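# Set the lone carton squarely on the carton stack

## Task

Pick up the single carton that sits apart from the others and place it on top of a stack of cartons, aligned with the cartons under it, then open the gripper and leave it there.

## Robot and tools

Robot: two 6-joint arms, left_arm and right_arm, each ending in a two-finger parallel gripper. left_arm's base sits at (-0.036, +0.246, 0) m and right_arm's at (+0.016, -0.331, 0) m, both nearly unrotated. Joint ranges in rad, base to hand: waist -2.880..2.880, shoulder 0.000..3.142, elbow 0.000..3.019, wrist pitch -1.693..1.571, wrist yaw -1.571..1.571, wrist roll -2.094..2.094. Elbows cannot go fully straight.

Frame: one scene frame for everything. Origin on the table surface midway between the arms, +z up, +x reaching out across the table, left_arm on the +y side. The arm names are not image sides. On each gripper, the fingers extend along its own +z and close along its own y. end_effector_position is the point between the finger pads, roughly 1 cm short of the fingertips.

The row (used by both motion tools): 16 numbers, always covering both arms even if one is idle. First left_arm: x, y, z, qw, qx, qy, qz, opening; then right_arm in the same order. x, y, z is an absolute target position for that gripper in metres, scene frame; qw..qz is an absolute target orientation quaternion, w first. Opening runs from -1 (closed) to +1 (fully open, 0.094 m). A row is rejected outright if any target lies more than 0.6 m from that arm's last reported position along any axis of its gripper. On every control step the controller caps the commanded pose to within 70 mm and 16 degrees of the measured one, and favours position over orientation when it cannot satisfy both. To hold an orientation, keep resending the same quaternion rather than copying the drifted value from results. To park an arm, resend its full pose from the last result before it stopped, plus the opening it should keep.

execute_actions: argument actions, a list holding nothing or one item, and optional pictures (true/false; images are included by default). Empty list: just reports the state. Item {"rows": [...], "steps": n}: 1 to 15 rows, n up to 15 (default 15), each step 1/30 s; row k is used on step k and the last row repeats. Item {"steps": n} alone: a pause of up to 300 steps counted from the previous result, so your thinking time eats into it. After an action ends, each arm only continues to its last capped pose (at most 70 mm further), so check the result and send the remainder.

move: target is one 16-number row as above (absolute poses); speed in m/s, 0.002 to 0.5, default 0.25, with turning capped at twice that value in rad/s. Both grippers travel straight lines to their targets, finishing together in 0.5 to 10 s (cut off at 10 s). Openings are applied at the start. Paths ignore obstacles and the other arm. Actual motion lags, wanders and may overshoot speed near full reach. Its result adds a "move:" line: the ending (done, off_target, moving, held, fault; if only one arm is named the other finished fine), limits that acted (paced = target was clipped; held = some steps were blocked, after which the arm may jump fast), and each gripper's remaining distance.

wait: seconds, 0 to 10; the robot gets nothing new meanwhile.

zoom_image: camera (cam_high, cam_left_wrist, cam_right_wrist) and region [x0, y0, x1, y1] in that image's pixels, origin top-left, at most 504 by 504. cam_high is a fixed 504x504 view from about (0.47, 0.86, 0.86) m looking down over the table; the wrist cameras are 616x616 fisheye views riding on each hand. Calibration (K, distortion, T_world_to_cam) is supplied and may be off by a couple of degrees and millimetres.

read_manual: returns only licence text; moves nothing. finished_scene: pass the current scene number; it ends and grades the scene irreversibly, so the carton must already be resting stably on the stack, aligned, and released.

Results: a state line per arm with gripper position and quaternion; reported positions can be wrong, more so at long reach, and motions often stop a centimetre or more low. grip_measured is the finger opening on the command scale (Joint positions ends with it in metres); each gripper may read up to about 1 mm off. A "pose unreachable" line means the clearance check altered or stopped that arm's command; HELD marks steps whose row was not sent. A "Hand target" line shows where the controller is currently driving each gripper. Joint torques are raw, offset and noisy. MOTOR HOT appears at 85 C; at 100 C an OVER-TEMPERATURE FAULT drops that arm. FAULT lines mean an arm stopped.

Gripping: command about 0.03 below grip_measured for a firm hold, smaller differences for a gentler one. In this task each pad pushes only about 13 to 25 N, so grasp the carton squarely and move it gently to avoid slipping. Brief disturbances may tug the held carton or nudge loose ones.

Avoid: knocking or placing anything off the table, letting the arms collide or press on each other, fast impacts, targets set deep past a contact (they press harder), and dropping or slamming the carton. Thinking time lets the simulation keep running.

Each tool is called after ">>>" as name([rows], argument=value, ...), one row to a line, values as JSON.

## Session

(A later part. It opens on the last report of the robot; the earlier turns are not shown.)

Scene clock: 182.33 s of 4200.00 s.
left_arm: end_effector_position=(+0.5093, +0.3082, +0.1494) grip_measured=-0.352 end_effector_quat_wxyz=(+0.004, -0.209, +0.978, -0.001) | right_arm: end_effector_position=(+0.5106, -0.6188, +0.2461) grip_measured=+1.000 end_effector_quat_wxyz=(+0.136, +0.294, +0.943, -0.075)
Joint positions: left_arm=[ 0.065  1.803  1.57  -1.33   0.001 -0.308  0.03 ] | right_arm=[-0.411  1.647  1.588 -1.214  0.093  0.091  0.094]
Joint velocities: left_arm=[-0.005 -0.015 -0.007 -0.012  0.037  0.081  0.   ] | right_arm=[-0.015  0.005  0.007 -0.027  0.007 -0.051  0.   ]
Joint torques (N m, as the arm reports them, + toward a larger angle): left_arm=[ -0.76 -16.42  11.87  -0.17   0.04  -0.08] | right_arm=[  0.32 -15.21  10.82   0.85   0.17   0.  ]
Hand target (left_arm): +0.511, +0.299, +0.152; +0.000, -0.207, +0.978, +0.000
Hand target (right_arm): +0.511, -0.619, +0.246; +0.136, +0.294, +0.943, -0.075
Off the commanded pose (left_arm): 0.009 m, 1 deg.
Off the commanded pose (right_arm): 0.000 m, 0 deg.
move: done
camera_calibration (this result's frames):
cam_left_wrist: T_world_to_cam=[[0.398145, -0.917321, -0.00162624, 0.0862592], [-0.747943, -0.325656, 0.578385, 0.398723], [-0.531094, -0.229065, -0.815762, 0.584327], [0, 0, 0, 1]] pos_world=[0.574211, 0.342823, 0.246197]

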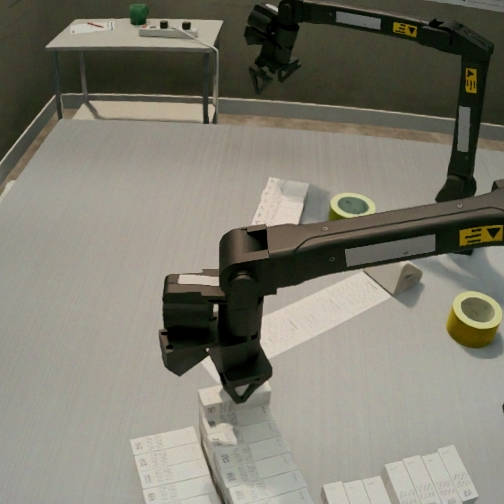

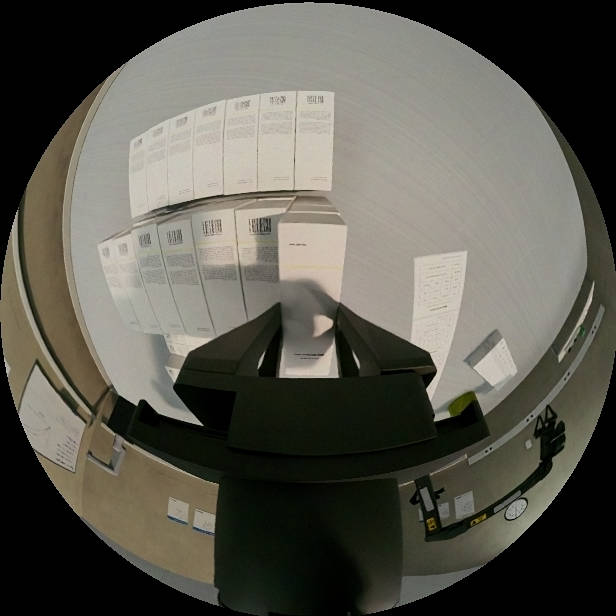

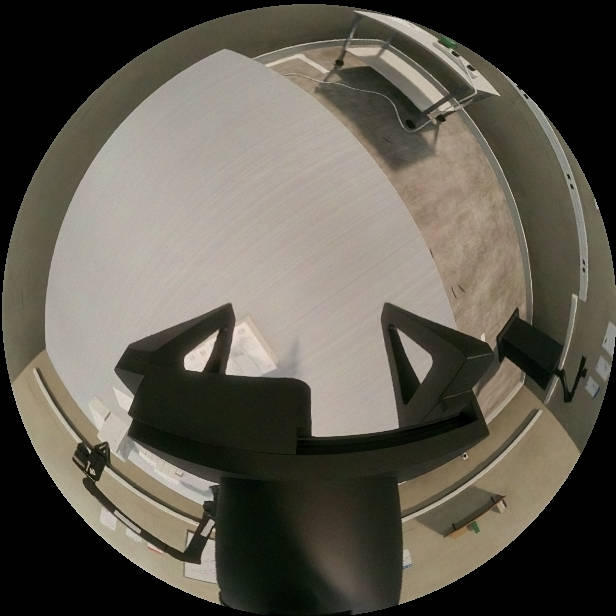

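Release and lift to check.

>>> move(target=[0.511,0.3005,0.152,0,-0.209,0.978,0,0.1,0.5106,-0.6188,0.2461,0.136,0.294,0.943,-0.075,1], speed=0.01)

>>> move(target=[0.51,0.3005,0.225,0,-0.209,0.978,0,0.1,0.5106,-0.6188,0.2461,0.136,0.294,0.943,-0.075,1], speed=0.15)

>>> zoom_image(camera="cam_left_wrist", region=[240, 170, 360, 330])

>>> zoom_image(camera="cam_high", region=[170, 360, 300, 470])

Scene clock: 185.73 s of 4200.00 s.
left_arm: end_effector_position=(+0.5093, +0.3082, +0.1494) grip_measured=+0.099 end_effector_quat_wxyz=(+0.004, -0.210, +0.978, -0.001) | right_arm: end_effector_position=(+0.5106, -0.6188, +0.2461) grip_measured=+1.000 end_effector_quat_wxyz=(+0.136, +0.294, +0.943, -0.075)
Joint positions: left_arm=[ 0.065  1.803  1.57  -1.33   0.001 -0.308  0.052] | right_arm=[-0.411  1.647  1.588 -1.214  0.093  0.091  0.094]
Joint velocities: left_arm=[-0.005 -0.015 -0.007 -0.012  0.022  0.007 -0.001] | right_arm=[-0.005 -0.024  0.007 -0.022  0.007 -0.051  0.   ]
Joint torques (N m, as the arm reports them, + toward a larger angle): left_arm=[ -0.91 -16.22  11.87  -0.09   0.05  -0.11] | right_arm=[  0.48 -15.23  10.86   0.92   0.18   0.  ]
Hand target (left_arm): +0.511, +0.301, +0.152; +0.000, -0.209, +0.978, +0.000
Hand target (right_arm): +0.511, -0.619, +0.246; +0.136, +0.294, +0.943, -0.075
Off the commanded pose (left_arm): 0.008 m, 0 deg.
Off the commanded pose (right_arm): 0.000 m, 0 deg.
move: done
camera_calibration (this result's frames):
cam_left_wrist: T_world_to_cam=[[0.398495, -0.917169, -0.00162342, 0.0860337], [-0.747819, -0.325939, 0.578386, 0.398747], [-0.531007, -0.22927, -0.815762, 0.584346], [0, 0, 0, 1]] pos_world=[0.574198, 0.342848, 0.246197]

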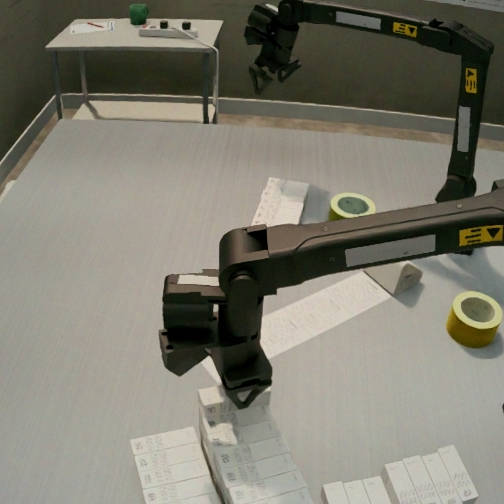

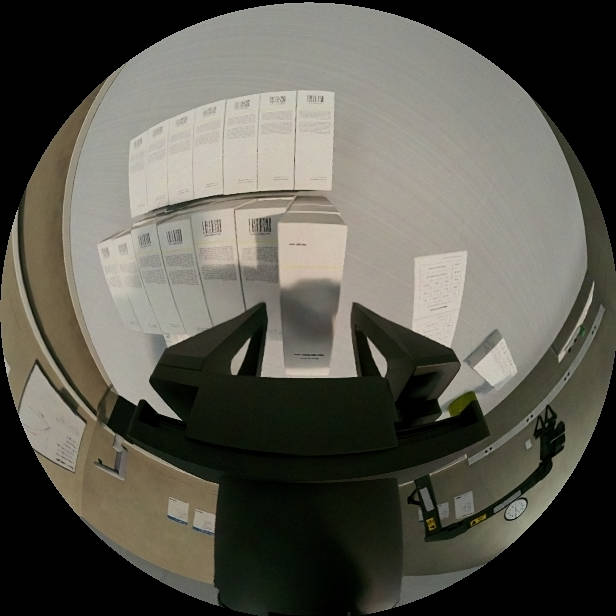

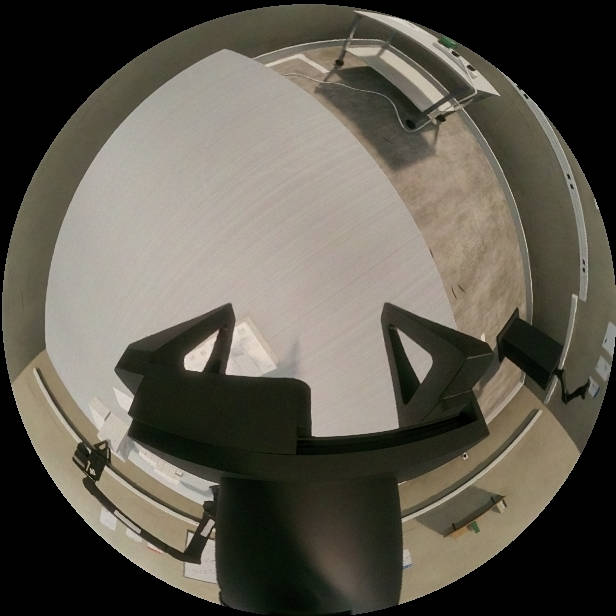

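Scene clock: 186.67 s of 4200.00 s.
left_arm: end_effector_position=(+0.5030, +0.3075, +0.2156) grip_measured=+0.099 end_effector_quat_wxyz=(-0.006, -0.210, +0.978, +0.000) | right_arm: end_effector_position=(+0.5106, -0.6188, +0.2461) grip_measured=+1.000 end_effector_quat_wxyz=(+0.136, +0.294, +0.943, -0.075)
Joint positions: left_arm=[ 0.065  1.773  1.703 -1.514  0.001 -0.309  0.052] | right_arm=[-0.411  1.647  1.588 -1.214  0.093  0.091  0.094]
Joint velocities: left_arm=[-0.005 -0.005 -0.017  0.002  0.037  0.007 -0.001] | right_arm=[-0.015 -0.015  0.002  0.012 -0.037  0.007  0.   ]
Joint torques (N m, as the arm reports them, + toward a larger angle): left_arm=[ -0.75 -15.59  14.14  -0.08   0.06  -0.12] | right_arm=[  0.32 -15.42  10.85   0.9    0.18   0.01]
Hand target (left_arm): +0.511, +0.301, +0.225; +0.000, -0.209, +0.978, -0.000
Hand target (right_arm): +0.511, -0.619, +0.246; +0.136, +0.294, +0.943, -0.075
Off the commanded pose (left_arm): 0.014 m, 1 deg.
Off the commanded pose (right_arm): 0.000 m, 0 deg.
move: off_target (left_arm)
camera_calibration (this result's frames):
cam_left_wrist: T_world_to_cam=[[0.39875, -0.917028, -0.00763211, 0.0891231], [-0.735694, -0.324847, 0.59433, 0.34561], [-0.547497, -0.231375, -0.804185, 0.641269], [0, 0, 0, 1]] pos_world=[0.569818, 0.342372, 0.310972]

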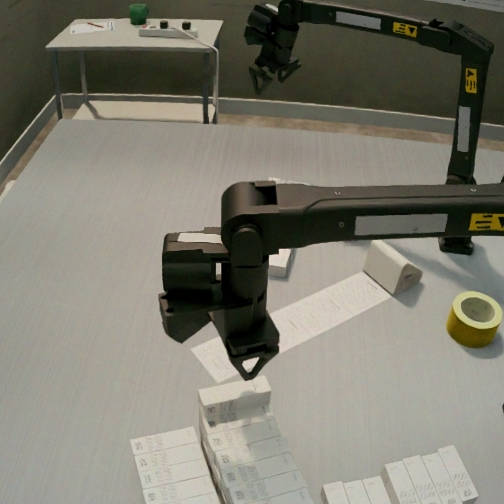

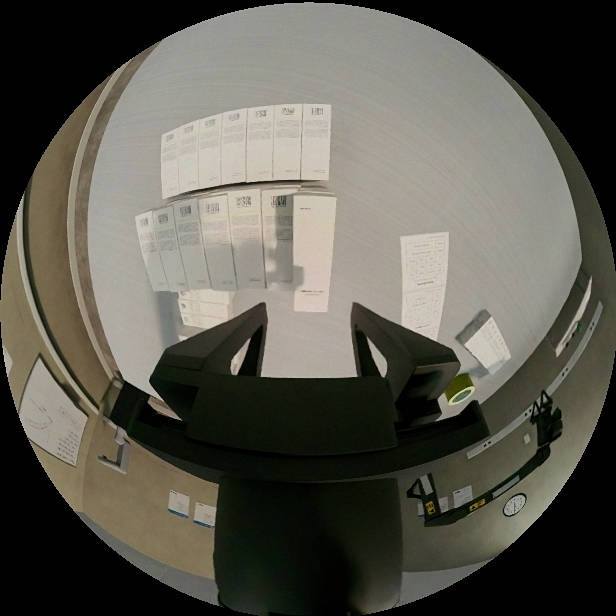

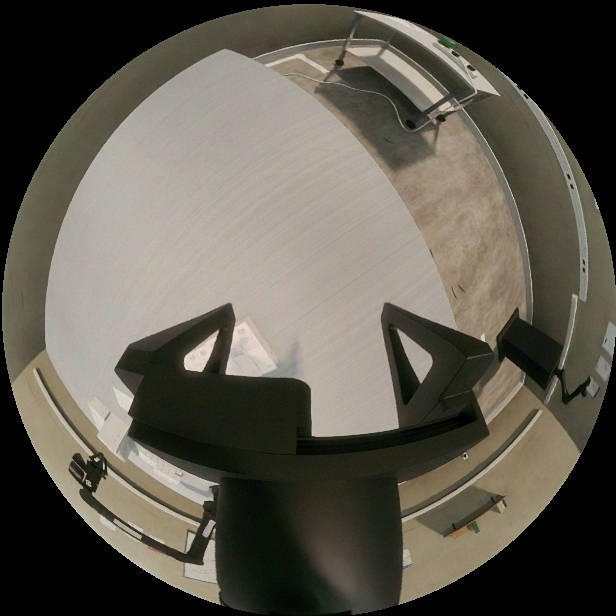

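Region (240, 170, 360, 330) of cam_left_wrist's 616x616 image, scaled by 3.150, with more detail than that image has; it fills the left 378 columns of this view, and the rest is white.

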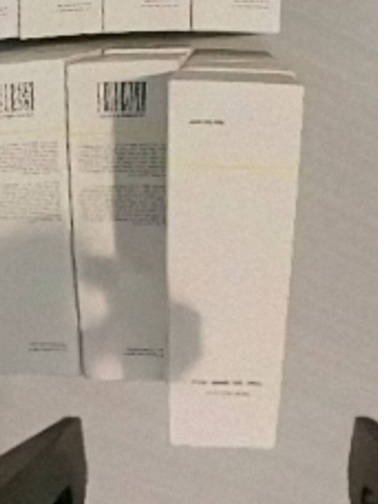

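Region (170, 360, 300, 470) of cam_high's 504x504 image, scaled by 3.877, with more detail than that image has; it fills the top 426 rows of this view, and the rest is white.

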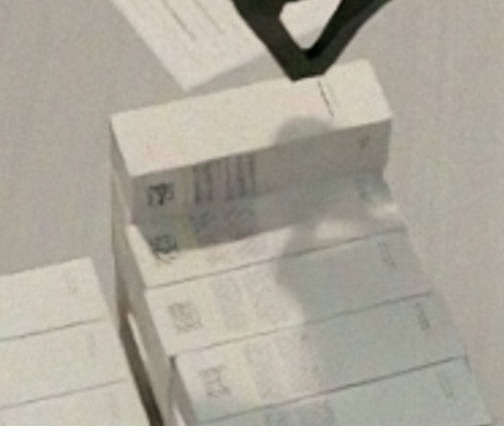

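>>> finished_scene(scene=1)

The scene is finished: the task was done.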